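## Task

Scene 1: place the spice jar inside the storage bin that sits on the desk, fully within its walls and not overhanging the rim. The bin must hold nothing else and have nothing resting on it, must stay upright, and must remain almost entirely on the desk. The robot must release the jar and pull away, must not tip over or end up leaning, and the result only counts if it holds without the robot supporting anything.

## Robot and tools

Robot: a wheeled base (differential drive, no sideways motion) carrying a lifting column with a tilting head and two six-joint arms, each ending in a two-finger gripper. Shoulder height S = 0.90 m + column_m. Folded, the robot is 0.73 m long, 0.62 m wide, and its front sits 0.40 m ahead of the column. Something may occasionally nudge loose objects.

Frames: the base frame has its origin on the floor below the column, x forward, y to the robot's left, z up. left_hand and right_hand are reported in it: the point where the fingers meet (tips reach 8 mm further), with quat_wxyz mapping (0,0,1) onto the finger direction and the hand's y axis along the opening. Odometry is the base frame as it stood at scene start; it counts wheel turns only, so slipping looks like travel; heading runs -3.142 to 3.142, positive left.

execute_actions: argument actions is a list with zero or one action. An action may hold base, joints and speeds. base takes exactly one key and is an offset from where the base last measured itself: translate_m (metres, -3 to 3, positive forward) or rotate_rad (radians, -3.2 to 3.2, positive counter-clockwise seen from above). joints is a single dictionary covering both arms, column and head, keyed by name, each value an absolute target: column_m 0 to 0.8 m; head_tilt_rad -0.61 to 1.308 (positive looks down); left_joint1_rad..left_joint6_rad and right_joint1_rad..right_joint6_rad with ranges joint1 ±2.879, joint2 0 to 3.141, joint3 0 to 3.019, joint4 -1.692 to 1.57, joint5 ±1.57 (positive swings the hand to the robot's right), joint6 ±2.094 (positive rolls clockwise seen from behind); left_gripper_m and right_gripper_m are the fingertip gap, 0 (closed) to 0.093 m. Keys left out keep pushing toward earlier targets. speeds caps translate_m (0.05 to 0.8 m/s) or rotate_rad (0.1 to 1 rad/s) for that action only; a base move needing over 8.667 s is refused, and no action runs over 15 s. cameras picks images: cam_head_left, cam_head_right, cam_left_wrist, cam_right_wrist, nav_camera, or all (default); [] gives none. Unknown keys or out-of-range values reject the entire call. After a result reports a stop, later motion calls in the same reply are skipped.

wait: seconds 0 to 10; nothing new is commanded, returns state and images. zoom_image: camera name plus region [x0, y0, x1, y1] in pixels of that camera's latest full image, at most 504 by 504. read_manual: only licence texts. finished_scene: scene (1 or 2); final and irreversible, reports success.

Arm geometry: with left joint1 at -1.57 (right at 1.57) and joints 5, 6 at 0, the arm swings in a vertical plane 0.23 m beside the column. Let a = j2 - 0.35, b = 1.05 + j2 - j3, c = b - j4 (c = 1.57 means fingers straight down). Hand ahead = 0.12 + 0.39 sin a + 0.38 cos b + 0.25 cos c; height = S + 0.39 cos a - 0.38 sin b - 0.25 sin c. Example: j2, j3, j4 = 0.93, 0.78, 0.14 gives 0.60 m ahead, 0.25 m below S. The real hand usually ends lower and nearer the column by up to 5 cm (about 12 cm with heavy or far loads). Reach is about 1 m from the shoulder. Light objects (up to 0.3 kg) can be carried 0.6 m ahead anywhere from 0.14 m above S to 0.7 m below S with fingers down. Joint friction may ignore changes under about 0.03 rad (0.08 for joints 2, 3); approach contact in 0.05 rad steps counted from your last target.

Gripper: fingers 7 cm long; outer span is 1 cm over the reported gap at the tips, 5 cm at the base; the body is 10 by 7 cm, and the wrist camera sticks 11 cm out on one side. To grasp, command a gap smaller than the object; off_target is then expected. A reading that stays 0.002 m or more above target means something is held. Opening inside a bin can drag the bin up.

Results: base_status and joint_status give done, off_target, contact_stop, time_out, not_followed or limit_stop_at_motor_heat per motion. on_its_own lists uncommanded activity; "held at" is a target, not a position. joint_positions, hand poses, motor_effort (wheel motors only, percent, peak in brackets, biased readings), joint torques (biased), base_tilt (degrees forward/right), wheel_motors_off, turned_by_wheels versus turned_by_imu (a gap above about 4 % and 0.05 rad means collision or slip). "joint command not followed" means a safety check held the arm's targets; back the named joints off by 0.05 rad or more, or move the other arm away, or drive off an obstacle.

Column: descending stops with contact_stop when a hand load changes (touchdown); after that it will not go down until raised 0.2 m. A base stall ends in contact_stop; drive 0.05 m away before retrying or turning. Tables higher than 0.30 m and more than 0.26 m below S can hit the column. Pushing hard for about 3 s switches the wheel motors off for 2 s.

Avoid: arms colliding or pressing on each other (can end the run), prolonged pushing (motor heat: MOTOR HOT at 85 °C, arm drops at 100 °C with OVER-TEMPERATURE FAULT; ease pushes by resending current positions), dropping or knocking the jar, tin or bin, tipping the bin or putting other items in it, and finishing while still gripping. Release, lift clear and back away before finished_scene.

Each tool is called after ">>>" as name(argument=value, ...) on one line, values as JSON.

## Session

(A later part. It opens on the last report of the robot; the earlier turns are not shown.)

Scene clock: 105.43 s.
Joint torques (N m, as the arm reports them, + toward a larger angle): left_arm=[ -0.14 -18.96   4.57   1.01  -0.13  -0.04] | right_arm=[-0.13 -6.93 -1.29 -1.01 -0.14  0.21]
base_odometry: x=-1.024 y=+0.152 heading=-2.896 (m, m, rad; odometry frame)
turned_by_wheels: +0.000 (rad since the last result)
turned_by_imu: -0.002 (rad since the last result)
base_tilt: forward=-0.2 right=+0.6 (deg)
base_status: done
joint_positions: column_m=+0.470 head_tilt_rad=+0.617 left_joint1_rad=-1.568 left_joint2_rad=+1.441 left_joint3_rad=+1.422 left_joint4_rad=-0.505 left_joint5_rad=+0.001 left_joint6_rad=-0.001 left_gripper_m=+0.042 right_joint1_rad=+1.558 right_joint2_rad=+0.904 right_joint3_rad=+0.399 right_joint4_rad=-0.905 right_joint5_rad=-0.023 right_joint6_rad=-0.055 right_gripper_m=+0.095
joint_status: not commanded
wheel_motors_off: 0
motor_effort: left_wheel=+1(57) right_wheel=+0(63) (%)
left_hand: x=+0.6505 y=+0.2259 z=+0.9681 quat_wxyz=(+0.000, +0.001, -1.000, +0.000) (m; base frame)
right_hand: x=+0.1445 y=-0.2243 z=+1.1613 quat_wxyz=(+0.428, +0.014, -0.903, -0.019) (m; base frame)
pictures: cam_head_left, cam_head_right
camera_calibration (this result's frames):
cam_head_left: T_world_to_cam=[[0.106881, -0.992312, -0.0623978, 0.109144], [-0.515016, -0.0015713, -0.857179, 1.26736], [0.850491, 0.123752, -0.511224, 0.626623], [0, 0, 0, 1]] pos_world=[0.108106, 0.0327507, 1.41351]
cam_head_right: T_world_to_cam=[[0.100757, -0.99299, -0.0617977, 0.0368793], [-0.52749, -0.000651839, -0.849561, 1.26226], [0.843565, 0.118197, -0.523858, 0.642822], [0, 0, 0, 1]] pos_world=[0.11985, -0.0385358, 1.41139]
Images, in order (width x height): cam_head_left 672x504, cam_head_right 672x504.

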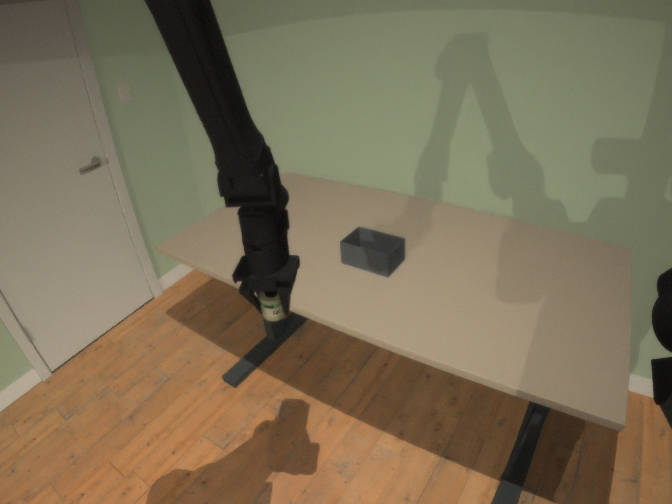

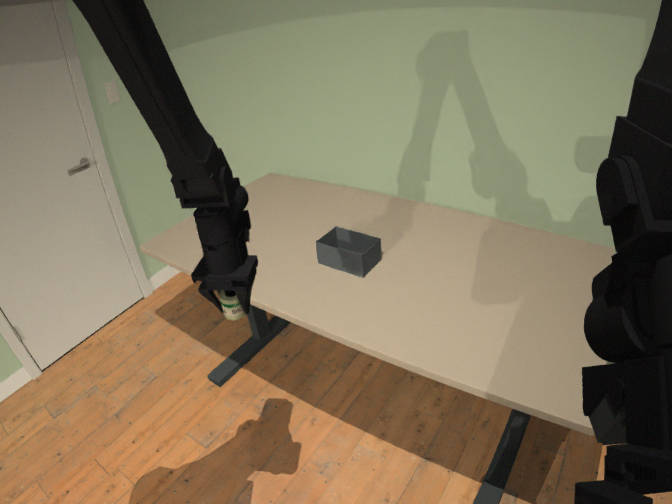

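>>> execute_actions(actions=[{"base":{"rotate_rad":-0.132},"joints":{"head_tilt_rad":0.9}}], cameras=[])

>>> execute_actions(actions=[{"base":{"translate_m":0.42},"speeds":{"translate_m":0.3}}], cameras=["cam_head_left","cam_left_wrist","nav_camera"])

Scene clock: 113.83 s.
Joint torques (N m, as the arm reports them, + toward a larger angle): left_arm=[ -0.19 -18.31   4.5    1.04  -0.11  -0.05] | right_arm=[-0.07 -6.97 -1.24 -1.06 -0.14  0.2 ]
base_odometry: x=-1.024 y=+0.152 heading=-3.026 (m, m, rad; odometry frame)
turned_by_wheels: -0.130 (rad since the last result)
turned_by_imu: -0.129 (rad since the last result)
base_tilt: forward=-0.2 right=+0.5 (deg)
base_status: done
joint_positions: column_m=+0.470 head_tilt_rad=+0.901 left_joint1_rad=-1.570 left_joint2_rad=+1.441 left_joint3_rad=+1.422 left_joint4_rad=-0.505 left_joint5_rad=+0.001 left_joint6_rad=-0.001 left_gripper_m=+0.042 right_joint1_rad=+1.558 right_joint2_rad=+0.904 right_joint3_rad=+0.399 right_joint4_rad=-0.905 right_joint5_rad=-0.023 right_joint6_rad=-0.055 right_gripper_m=+0.095
joint_status: all done
wheel_motors_off: 0
motor_effort: left_wheel=+1(42) right_wheel=+0(59) (%)
left_hand: x=+0.6505 y=+0.2247 z=+0.9681 quat_wxyz=(+0.000, +0.001, -1.000, +0.000) (m; base frame)
right_hand: x=+0.1445 y=-0.2243 z=+1.1613 quat_wxyz=(+0.428, +0.014, -0.903, -0.019) (m; base frame)
pictures: none
No camera images: the call's "cameras" was empty. Leave "cameras" out to get every camera's image.

Scene clock: 116.60 s.
Joint torques (N m, as the arm reports them, + toward a larger angle): left_arm=[  0.71 -18.37   4.2    0.79  -0.1   -0.05] | right_arm=[-0.12 -6.48 -1.18 -1.03 -0.14  0.2 ]
base_odometry: x=-1.404 y=+0.108 heading=-3.053 (m, m, rad; odometry frame)
turned_by_wheels: -0.026 (rad since the last result)
turned_by_imu: -0.029 (rad since the last result)
base_tilt: forward=+0.0 right=+0.5 (deg)
base_status: translate_m contact_stop (by the wheels' count: +0.383 of +0.420)
joint_positions: column_m=+0.470 head_tilt_rad=+0.906 left_joint1_rad=-1.571 left_joint2_rad=+1.446 left_joint3_rad=+1.428 left_joint4_rad=-0.500 left_joint5_rad=+0.000 left_joint6_rad=-0.001 left_gripper_m=+0.042 right_joint1_rad=+1.558 right_joint2_rad=+0.901 right_joint3_rad=+0.398 right_joint4_rad=-0.904 right_joint5_rad=-0.023 right_joint6_rad=-0.055 right_gripper_m=+0.095
joint_status: not commanded
wheel_motors_off: 0
motor_effort: left_wheel=-3(100) right_wheel=+0(100) (%)
left_hand: x=+0.6531 y=+0.2244 z=+0.9667 quat_wxyz=(-0.003, +0.001, -1.000, +0.000) (m; base frame)
right_hand: x=+0.1445 y=-0.2243 z=+1.1615 quat_wxyz=(+0.427, +0.015, -0.904, -0.019) (m; base frame)
pictures: cam_head_left, cam_left_wrist, nav_camera
camera_calibration (this result's frames):
cam_head_left: T_world_to_cam=[[0.0846445, -0.992312, -0.09029, 0.150871], [-0.738105, -0.0015713, -0.674685, 1.01286], [0.669356, 0.123752, -0.732563, 0.957978], [0, 0, 0, 1]] pos_world=[0.0935997, 0.0327507, 1.39876]
cam_left_wrist: T_world_to_cam=[[-0.0095522, -0.999935, 0.00618212, 0.221925], [-0.811712, 0.0113644, 0.583947, -0.0320514], [-0.58398, 0.000559875, -0.811768, 1.28779], [0, 0, 0, 1]] pos_world=[0.728147, 0.221554, 1.06273]
Images, in order (width x height): cam_head_left 672x504, cam_left_wrist 504x504, nav_camera 672x504.

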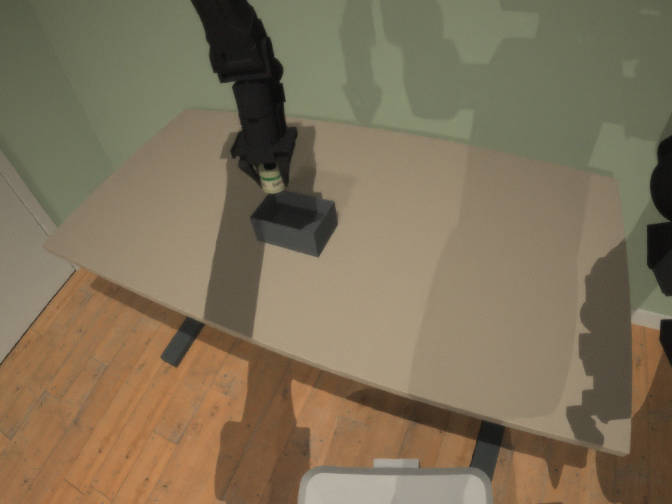

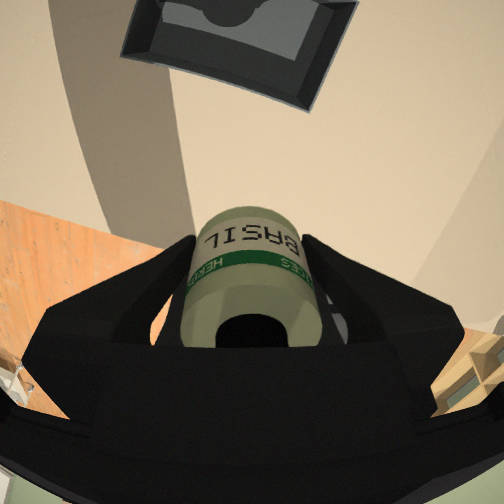

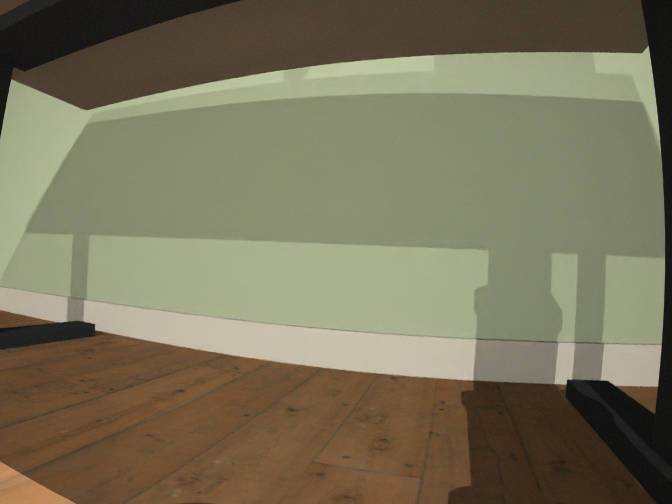

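>>> execute_actions(actions=[{"joints":{"left_joint2_rad":1.55,"left_joint3_rad":1.845,"left_joint4_rad":-0.815}}], cameras=["cam_head_left","cam_left_wrist"])

Scene clock: 124.13 s.
Joint torques (N m, as the arm reports them, + toward a larger angle): left_arm=[ -0.05 -21.78   7.12   0.22  -0.07  -0.02] | right_arm=[-0.12 -6.92 -1.22 -1.06 -0.14  0.21]
base_odometry: x=-1.404 y=+0.108 heading=-3.053 (m, m, rad; odometry frame)
turned_by_wheels: +0.000 (rad since the last result)
turned_by_imu: +0.000 (rad since the last result)
base_tilt: forward=-0.2 right=+0.5 (deg)
base_status: not commanded
joint_positions: column_m=+0.470 head_tilt_rad=+0.906 left_joint1_rad=-1.571 left_joint2_rad=+1.543 left_joint3_rad=+1.827 left_joint4_rad=-0.804 left_joint5_rad=+0.000 left_joint6_rad=-0.001 left_gripper_m=+0.042 right_joint1_rad=+1.558 right_joint2_rad=+0.901 right_joint3_rad=+0.398 right_joint4_rad=-0.904 right_joint5_rad=-0.023 right_joint6_rad=-0.055 right_gripper_m=+0.095
joint_status: all done
wheel_motors_off: 0
motor_effort: left_wheel=-1(1) right_wheel=+0(2) (%)
left_hand: x=+0.7587 y=+0.2244 z=+1.0027 quat_wxyz=(-0.001, +0.001, -1.000, +0.000) (m; base frame)
right_hand: x=+0.1445 y=-0.2243 z=+1.1615 quat_wxyz=(+0.427, +0.015, -0.904, -0.019) (m; base frame)
pictures: cam_head_left, cam_left_wrist
camera_calibration (this result's frames):
cam_head_left: T_world_to_cam=[[0.0846445, -0.992312, -0.09029, 0.150871], [-0.738105, -0.0015713, -0.674684, 1.01286], [0.669356, 0.123752, -0.732563, 0.957978], [0, 0, 0, 1]] pos_world=[0.0935997, 0.0327507, 1.39876]
cam_left_wrist: T_world_to_cam=[[-0.00953613, -0.999935, 0.00620733, 0.22267], [-0.81015, 0.0113646, 0.586113, 0.0293566], [-0.586145, 0.000560376, -0.810206, 1.37873], [0, 0, 0, 1]] pos_world=[0.834045, 0.22155, 1.09847]
Images, in order (width x height): cam_head_left 672x504, cam_left_wrist 504x504.

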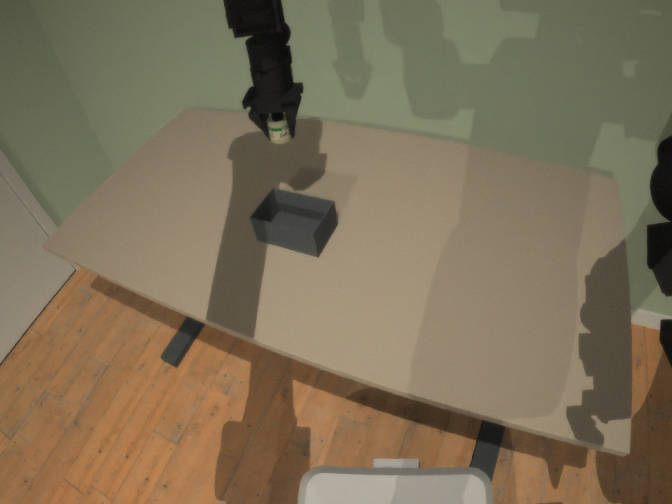

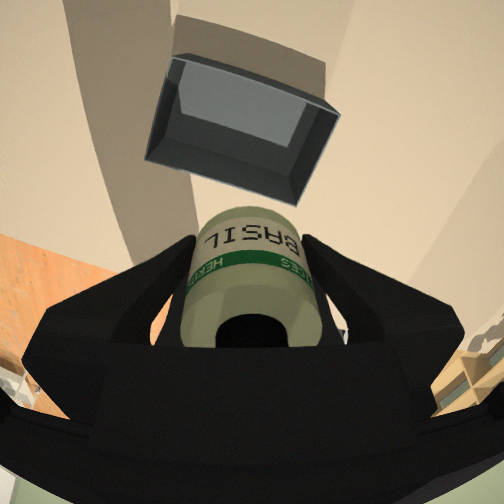

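>>> execute_actions(actions=[{"joints":{"column_m":0.36}}], cameras=["cam_head_left","cam_left_wrist"])

Scene clock: 132.23 s.
Joint torques (N m, as the arm reports them, + toward a larger angle): left_arm=[  0.   -21.55   7.09   0.45  -0.08  -0.05] | right_arm=[-0.1  -6.75 -1.15 -1.06 -0.14  0.2 ]
base_odometry: x=-1.404 y=+0.108 heading=-3.053 (m, m, rad; odometry frame)
turned_by_wheels: +0.000 (rad since the last result)
turned_by_imu: +0.000 (rad since the last result)
base_tilt: forward=-0.2 right=+0.5 (deg)
base_status: not commanded
joint_positions: column_m=+0.360 head_tilt_rad=+0.906 left_joint1_rad=-1.571 left_joint2_rad=+1.544 left_joint3_rad=+1.827 left_joint4_rad=-0.804 left_joint5_rad=+0.000 left_joint6_rad=-0.001 left_gripper_m=+0.042 right_joint1_rad=+1.558 right_joint2_rad=+0.901 right_joint3_rad=+0.398 right_joint4_rad=-0.904 right_joint5_rad=-0.023 right_joint6_rad=-0.055 right_gripper_m=+0.095
joint_status: all done
wheel_motors_off: 0
motor_effort: left_wheel=+0(1) right_wheel=-1(0) (%)
left_hand: x=+0.7586 y=+0.2244 z=+0.8925 quat_wxyz=(-0.001, +0.001, -1.000, +0.000) (m; base frame)
right_hand: x=+0.1445 y=-0.2243 z=+1.0516 quat_wxyz=(+0.427, +0.015, -0.904, -0.019) (m; base frame)
pictures: cam_head_left, cam_left_wrist
camera_calibration (this result's frames):
cam_head_left: T_world_to_cam=[[0.0846445, -0.992312, -0.09029, 0.140945], [-0.738104, -0.0015713, -0.674685, 0.938693], [0.669356, 0.123752, -0.732563, 0.877447], [0, 0, 0, 1]] pos_world=[0.0935997, 0.0327507, 1.28883]
cam_left_wrist: T_world_to_cam=[[-0.00953383, -0.999935, 0.00621093, 0.223348], [-0.809926, 0.0113647, 0.586422, 0.0933709], [-0.586454, 0.000560448, -0.809982, 1.28942], [0, 0, 0, 1]] pos_world=[0.833941, 0.22155, 0.988268]
Images, in order (width x height): cam_head_left 672x504, cam_left_wrist 504x504.

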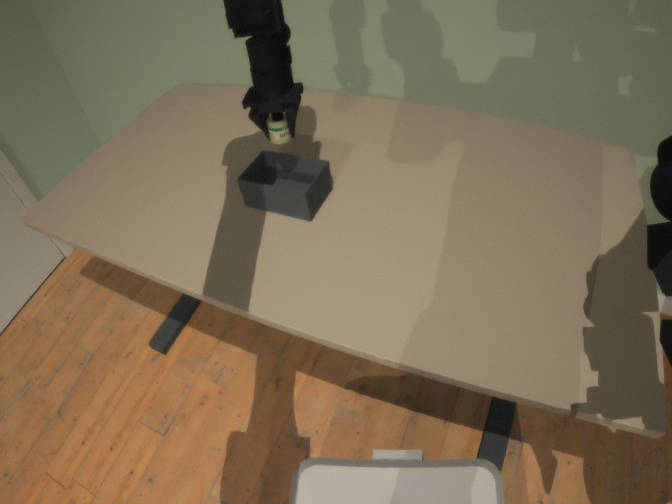

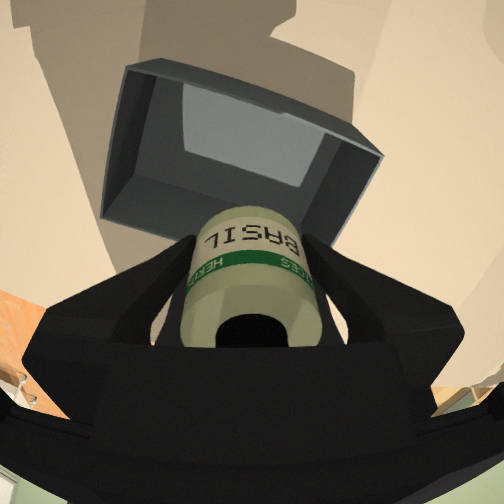

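>>> execute_actions(actions=[{"joints":{"left_joint6_rad":0.3}}], cameras=[])

>>> execute_actions(actions=[{"joints":{"column_m":0.3}}], cameras=["cam_head_left","cam_left_wrist"])

Scene clock: 142.47 s.
Joint torques (N m, as the arm reports them, + toward a larger angle): left_arm=[ -0.19 -21.51   7.03   0.4   -0.04   0.04] | right_arm=[-0.08 -6.75 -1.17 -1.06 -0.14  0.2 ]
base_odometry: x=-1.404 y=+0.108 heading=-3.053 (m, m, rad; odometry frame)
turned_by_wheels: +0.000 (rad since the last result)
turned_by_imu: +0.000 (rad since the last result)
base_tilt: forward=-0.1 right=+0.5 (deg)
base_status: not commanded
joint_positions: column_m=+0.360 head_tilt_rad=+0.906 left_joint1_rad=-1.571 left_joint2_rad=+1.544 left_joint3_rad=+1.827 left_joint4_rad=-0.804 left_joint5_rad=+0.000 left_joint6_rad=+0.294 left_gripper_m=+0.042 right_joint1_rad=+1.558 right_joint2_rad=+0.901 right_joint3_rad=+0.398 right_joint4_rad=-0.904 right_joint5_rad=-0.023 right_joint6_rad=-0.055 right_gripper_m=+0.095
joint_status: all done
wheel_motors_off: 0
motor_effort: left_wheel=-1(0) right_wheel=-1(1) (%)
left_hand: x=+0.7586 y=+0.2244 z=+0.8925 quat_wxyz=(-0.001, -0.146, -0.989, +0.000) (m; base frame)
right_hand: x=+0.1445 y=-0.2243 z=+1.0516 quat_wxyz=(+0.427, +0.015, -0.904, -0.019) (m; base frame)
pictures: none
No camera images: the call's "cameras" was empty. Leave "cameras" out to get every camera's image.

Scene clock: 143.83 s.
Joint torques (N m, as the arm reports them, + toward a larger angle): left_arm=[ -0.2  -21.54   7.25   0.26  -0.06   0.02] | right_arm=[-0.14 -6.74 -1.15 -1.06 -0.14  0.2 ]
base_odometry: x=-1.404 y=+0.108 heading=-3.053 (m, m, rad; odometry frame)
turned_by_wheels: +0.000 (rad since the last result)
turned_by_imu: +0.000 (rad since the last result)
base_tilt: forward=-0.2 right=+0.4 (deg)
base_status: not commanded
joint_positions: column_m=+0.300 head_tilt_rad=+0.906 left_joint1_rad=-1.571 left_joint2_rad=+1.544 left_joint3_rad=+1.827 left_joint4_rad=-0.804 left_joint5_rad=+0.000 left_joint6_rad=+0.294 left_gripper_m=+0.042 right_joint1_rad=+1.558 right_joint2_rad=+0.901 right_joint3_rad=+0.398 right_joint4_rad=-0.904 right_joint5_rad=-0.023 right_joint6_rad=-0.055 right_gripper_m=+0.095
joint_status: all done
wheel_motors_off: 0
motor_effort: left_wheel=+1(1) right_wheel=+0(0) (%)
left_hand: x=+0.7586 y=+0.2244 z=+0.8325 quat_wxyz=(-0.001, -0.146, -0.989, +0.000) (m; base frame)
right_hand: x=+0.1445 y=-0.2243 z=+0.9916 quat_wxyz=(+0.427, +0.015, -0.904, -0.019) (m; base frame)
pictures: cam_head_left, cam_left_wrist
camera_calibration (this result's frames):
cam_head_left: T_world_to_cam=[[0.0846445, -0.992312, -0.09029, 0.135529], [-0.738104, -0.0015713, -0.674685, 0.898221], [0.669356, 0.123752, -0.732563, 0.833502], [0, 0, 0, 1]] pos_world=[0.0935997, 0.0327507, 1.22885]
cam_left_wrist: T_world_to_cam=[[-0.299729, -0.954009, 0.00546124, 0.434165], [-0.771723, 0.245816, 0.58653, 0.0468573], [-0.560898, 0.171585, -0.809909, 1.183], [0, 0, 0, 1]] pos_world=[0.829836, 0.199693, 0.928269]
Images, in order (width x height): cam_head_left 672x504, cam_left_wrist 504x504.

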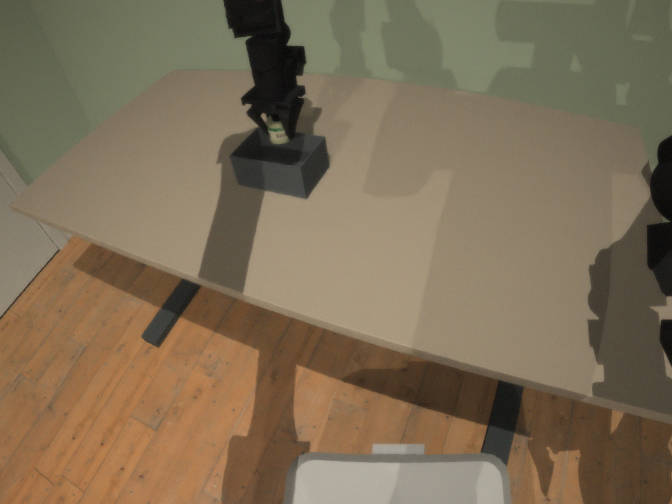

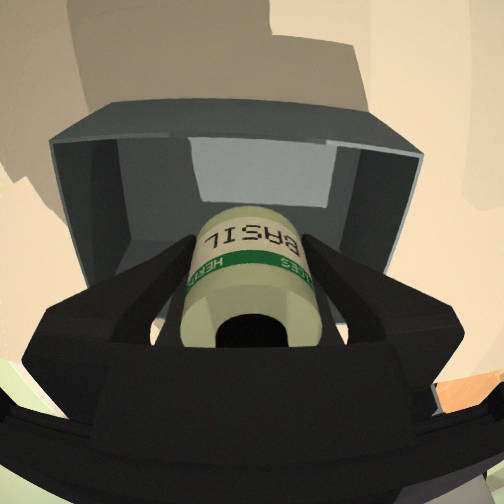

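Aligned and centred. Lower more.

>>> execute_actions(actions=[{"joints":{"column_m":0.26}}], cameras=["cam_head_left","cam_left_wrist"])

>>> execute_actions(actions=[{"joints":{"left_gripper_m":0.065}}], cameras=["cam_head_left","cam_left_wrist"])

>>> execute_actions(actions=[{"joints":{"column_m":0.45}}], cameras=["cam_head_left","cam_left_wrist"])

Scene clock: 149.87 s.
Joint torques (N m, as the arm reports them, + toward a larger angle): left_arm=[  0.31 -21.36   7.18   0.41  -0.02   0.02] | right_arm=[-0.09 -6.72 -1.21 -1.07 -0.14  0.2 ]
base_odometry: x=-1.404 y=+0.108 heading=-3.053 (m, m, rad; odometry frame)
turned_by_wheels: +0.000 (rad since the last result)
turned_by_imu: +0.000 (rad since the last result)
base_tilt: forward=-0.2 right=+0.5 (deg)
base_status: not commanded
joint_positions: column_m=+0.260 head_tilt_rad=+0.906 left_joint1_rad=-1.571 left_joint2_rad=+1.544 left_joint3_rad=+1.827 left_joint4_rad=-0.804 left_joint5_rad=+0.000 left_joint6_rad=+0.294 left_gripper_m=+0.042 right_joint1_rad=+1.558 right_joint2_rad=+0.901 right_joint3_rad=+0.398 right_joint4_rad=-0.904 right_joint5_rad=-0.023 right_joint6_rad=-0.055 right_gripper_m=+0.095
joint_status: all done
wheel_motors_off: 0
motor_effort: left_wheel=-1(2) right_wheel=+0(0) (%)
left_hand: x=+0.7584 y=+0.2244 z=+0.7922 quat_wxyz=(-0.001, -0.146, -0.989, +0.000) (m; base frame)
right_hand: x=+0.1445 y=-0.2243 z=+0.9516 quat_wxyz=(+0.427, +0.015, -0.904, -0.019) (m; base frame)
pictures: cam_head_left, cam_left_wrist
camera_calibration (this result's frames):
cam_head_left: T_world_to_cam=[[0.0846445, -0.992312, -0.09029, 0.131916], [-0.738104, -0.0015713, -0.674685, 0.871222], [0.669356, 0.123752, -0.732563, 0.804188], [0, 0, 0, 1]] pos_world=[0.0935997, 0.0327507, 1.18883]
cam_left_wrist: T_world_to_cam=[[-0.299727, -0.954009, 0.00557554, 0.43425], [-0.771499, 0.245816, 0.586825, 0.0699585], [-0.561207, 0.171586, -0.809695, 1.15038], [0, 0, 0, 1]] pos_world=[0.829731, 0.199693, 0.887983]
Images, in order (width x height): cam_head_left 672x504, cam_left_wrist 504x504.

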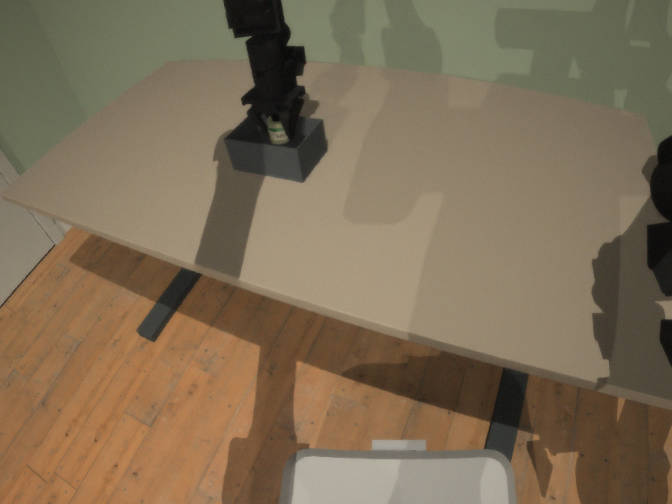

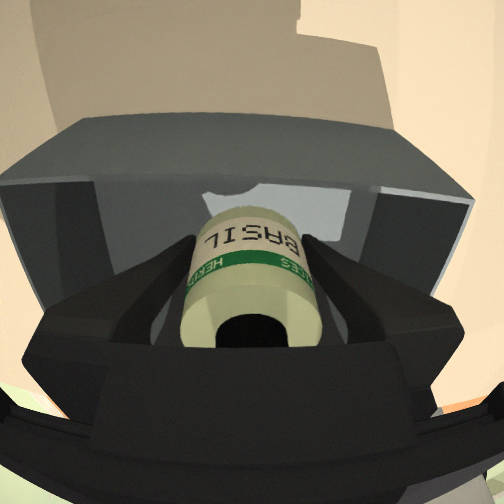

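Scene clock: 150.47 s.
Joint torques (N m, as the arm reports them, + toward a larger angle): left_arm=[ -0.19 -21.54   7.09   0.27  -0.01   0.01] | right_arm=[-0.09 -6.77 -1.16 -1.06 -0.14  0.2 ]
base_odometry: x=-1.404 y=+0.108 heading=-3.053 (m, m, rad; odometry frame)
turned_by_wheels: +0.000 (rad since the last result)
turned_by_imu: +0.000 (rad since the last result)
base_tilt: forward=-0.2 right=+0.5 (deg)
base_status: not commanded
joint_positions: column_m=+0.260 head_tilt_rad=+0.906 left_joint1_rad=-1.571 left_joint2_rad=+1.544 left_joint3_rad=+1.827 left_joint4_rad=-0.804 left_joint5_rad=-0.001 left_joint6_rad=+0.294 left_gripper_m=+0.065 right_joint1_rad=+1.558 right_joint2_rad=+0.901 right_joint3_rad=+0.398 right_joint4_rad=-0.904 right_joint5_rad=-0.023 right_joint6_rad=-0.055 right_gripper_m=+0.095
joint_status: all done
wheel_motors_off: 0
motor_effort: left_wheel=-1(2) right_wheel=+0(1) (%)
left_hand: x=+0.7584 y=+0.2246 z=+0.7922 quat_wxyz=(-0.001, -0.146, -0.989, -0.001) (m; base frame)
right_hand: x=+0.1445 y=-0.2243 z=+0.9516 quat_wxyz=(+0.427, +0.015, -0.904, -0.019) (m; base frame)
pictures: cam_head_left, cam_left_wrist
camera_calibration (this result's frames):
cam_head_left: T_world_to_cam=[[0.0846445, -0.992312, -0.09029, 0.131916], [-0.738104, -0.0015713, -0.674685, 0.871222], [0.669356, 0.123752, -0.732563, 0.804188], [0, 0, 0, 1]] pos_world=[0.0935997, 0.0327507, 1.18883]
cam_left_wrist: T_world_to_cam=[[-0.299725, -0.954013, 0.00484766, 0.434952], [-0.7715, 0.245367, 0.587012, 0.0698791], [-0.561207, 0.172202, -0.809564, 1.15012], [0, 0, 0, 1]] pos_world=[0.829731, 0.199751, 0.887964]
Images, in order (width x height): cam_head_left 672x504, cam_left_wrist 504x504.

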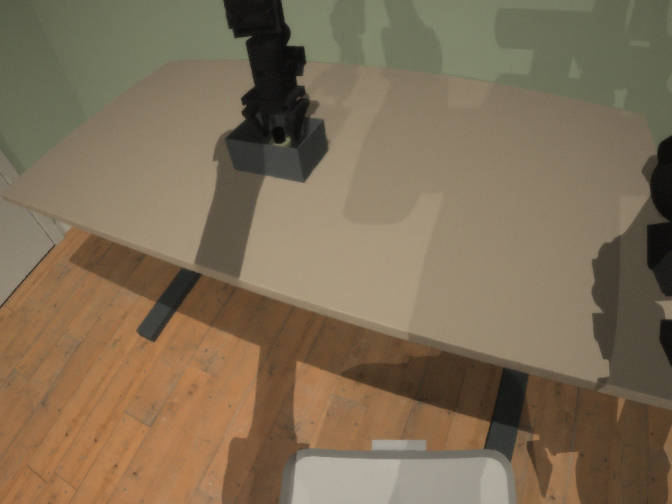

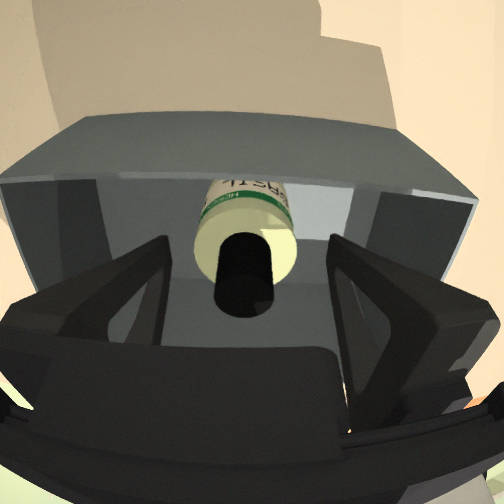

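Scene clock: 153.53 s.
Joint torques (N m, as the arm reports them, + toward a larger angle): left_arm=[  0.09 -21.83   7.13   0.37  -0.02   0.  ] | right_arm=[-0.17 -6.77 -1.09 -1.07 -0.14  0.2 ]
base_odometry: x=-1.404 y=+0.108 heading=-3.053 (m, m, rad; odometry frame)
turned_by_wheels: +0.000 (rad since the last result)
turned_by_imu: +0.000 (rad since the last result)
base_tilt: forward=-0.1 right=+0.6 (deg)
base_status: not commanded
joint_positions: column_m=+0.450 head_tilt_rad=+0.906 left_joint1_rad=-1.571 left_joint2_rad=+1.544 left_joint3_rad=+1.827 left_joint4_rad=-0.804 left_joint5_rad=-0.001 left_joint6_rad=+0.294 left_gripper_m=+0.065 right_joint1_rad=+1.558 right_joint2_rad=+0.901 right_joint3_rad=+0.398 right_joint4_rad=-0.904 right_joint5_rad=-0.023 right_joint6_rad=-0.055 right_gripper_m=+0.095
joint_status: all done
wheel_motors_off: 0
motor_effort: left_wheel=+1(0) right_wheel=-1(2) (%)
left_hand: x=+0.7584 y=+0.2246 z=+0.9821 quat_wxyz=(-0.001, -0.146, -0.989, -0.001) (m; base frame)
right_hand: x=+0.1445 y=-0.2243 z=+1.1414 quat_wxyz=(+0.427, +0.015, -0.904, -0.019) (m; base frame)
pictures: cam_head_left, cam_left_wrist
camera_calibration (this result's frames):
cam_head_left: T_world_to_cam=[[0.0846445, -0.992312, -0.09029, 0.149058], [-0.738105, -0.0015713, -0.674685, 0.99932], [0.669356, 0.123752, -0.732563, 0.943274], [0, 0, 0, 1]] pos_world=[0.0935997, 0.0327507, 1.37869]
cam_left_wrist: T_world_to_cam=[[-0.299725, -0.954013, 0.00484766, 0.434031], [-0.7715, 0.245367, 0.587012, -0.0415729], [-0.561207, 0.172202, -0.809564, 1.30382], [0, 0, 0, 1]] pos_world=[0.829731, 0.199751, 1.07783]
Images, in order (width x height): cam_head_left 672x504, cam_left_wrist 504x504.

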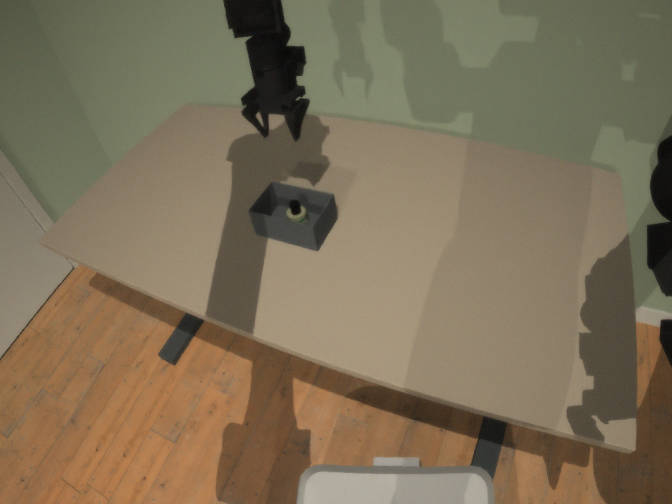

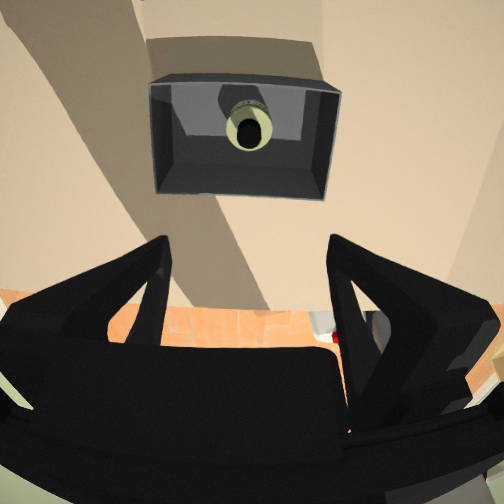

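>>> execute_actions(actions=[{"base":{"translate_m":-0.8}}], cameras=["cam_head_left"])

>>> finished_scene(scene=1)

Scene clock: 159.57 s.
Joint torques (N m, as the arm reports them, + toward a larger angle): left_arm=[ -0.25 -21.21   7.13   0.5   -0.06   0.01] | right_arm=[-0.11 -6.69 -1.06 -1.11 -0.14  0.2 ]
base_odometry: x=-0.607 y=+0.179 heading=-3.054 (m, m, rad; odometry frame)
turned_by_wheels: -0.001 (rad since the last result)
turned_by_imu: +0.001 (rad since the last result)
base_tilt: forward=-0.2 right=+0.6 (deg)
base_status: done
joint_positions: column_m=+0.450 head_tilt_rad=+0.906 left_joint1_rad=-1.571 left_joint2_rad=+1.544 left_joint3_rad=+1.827 left_joint4_rad=-0.807 left_joint5_rad=-0.001 left_joint6_rad=+0.294 left_gripper_m=+0.065 right_joint1_rad=+1.558 right_joint2_rad=+0.901 right_joint3_rad=+0.395 right_joint4_rad=-0.904 right_joint5_rad=-0.023 right_joint6_rad=-0.055 right_gripper_m=+0.095
joint_status: not commanded
wheel_motors_off: 0
motor_effort: left_wheel=-1(62) right_wheel=+1(36) (%)
left_hand: x=+0.7578 y=+0.2246 z=+0.9821 quat_wxyz=(+0.000, -0.146, -0.989, +0.000) (m; base frame)
right_hand: x=+0.1432 y=-0.2242 z=+1.1419 quat_wxyz=(+0.428, +0.014, -0.903, -0.019) (m; base frame)
pictures: cam_head_left
camera_calibration (this result's frames):
cam_head_left: T_world_to_cam=[[0.0846445, -0.992312, -0.09029, 0.149058], [-0.738104, -0.0015713, -0.674685, 0.99932], [0.669356, 0.123752, -0.732563, 0.943274], [0, 0, 0, 1]] pos_world=[0.0935997, 0.0327507, 1.37869]
Images, in order (width x height): cam_head_left 672x504.

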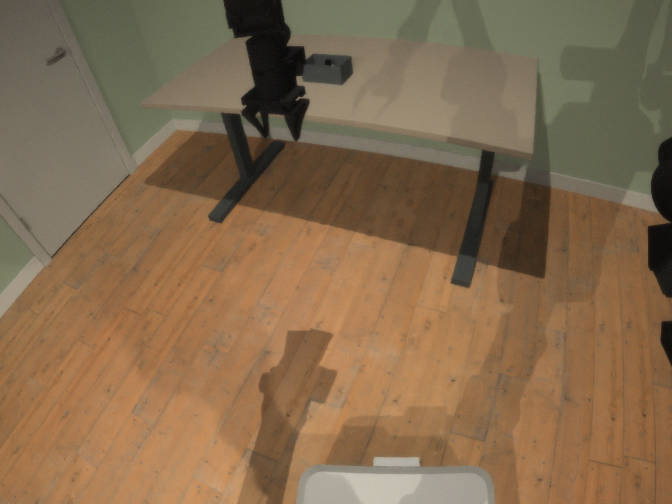

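The scene is finished: the task was done.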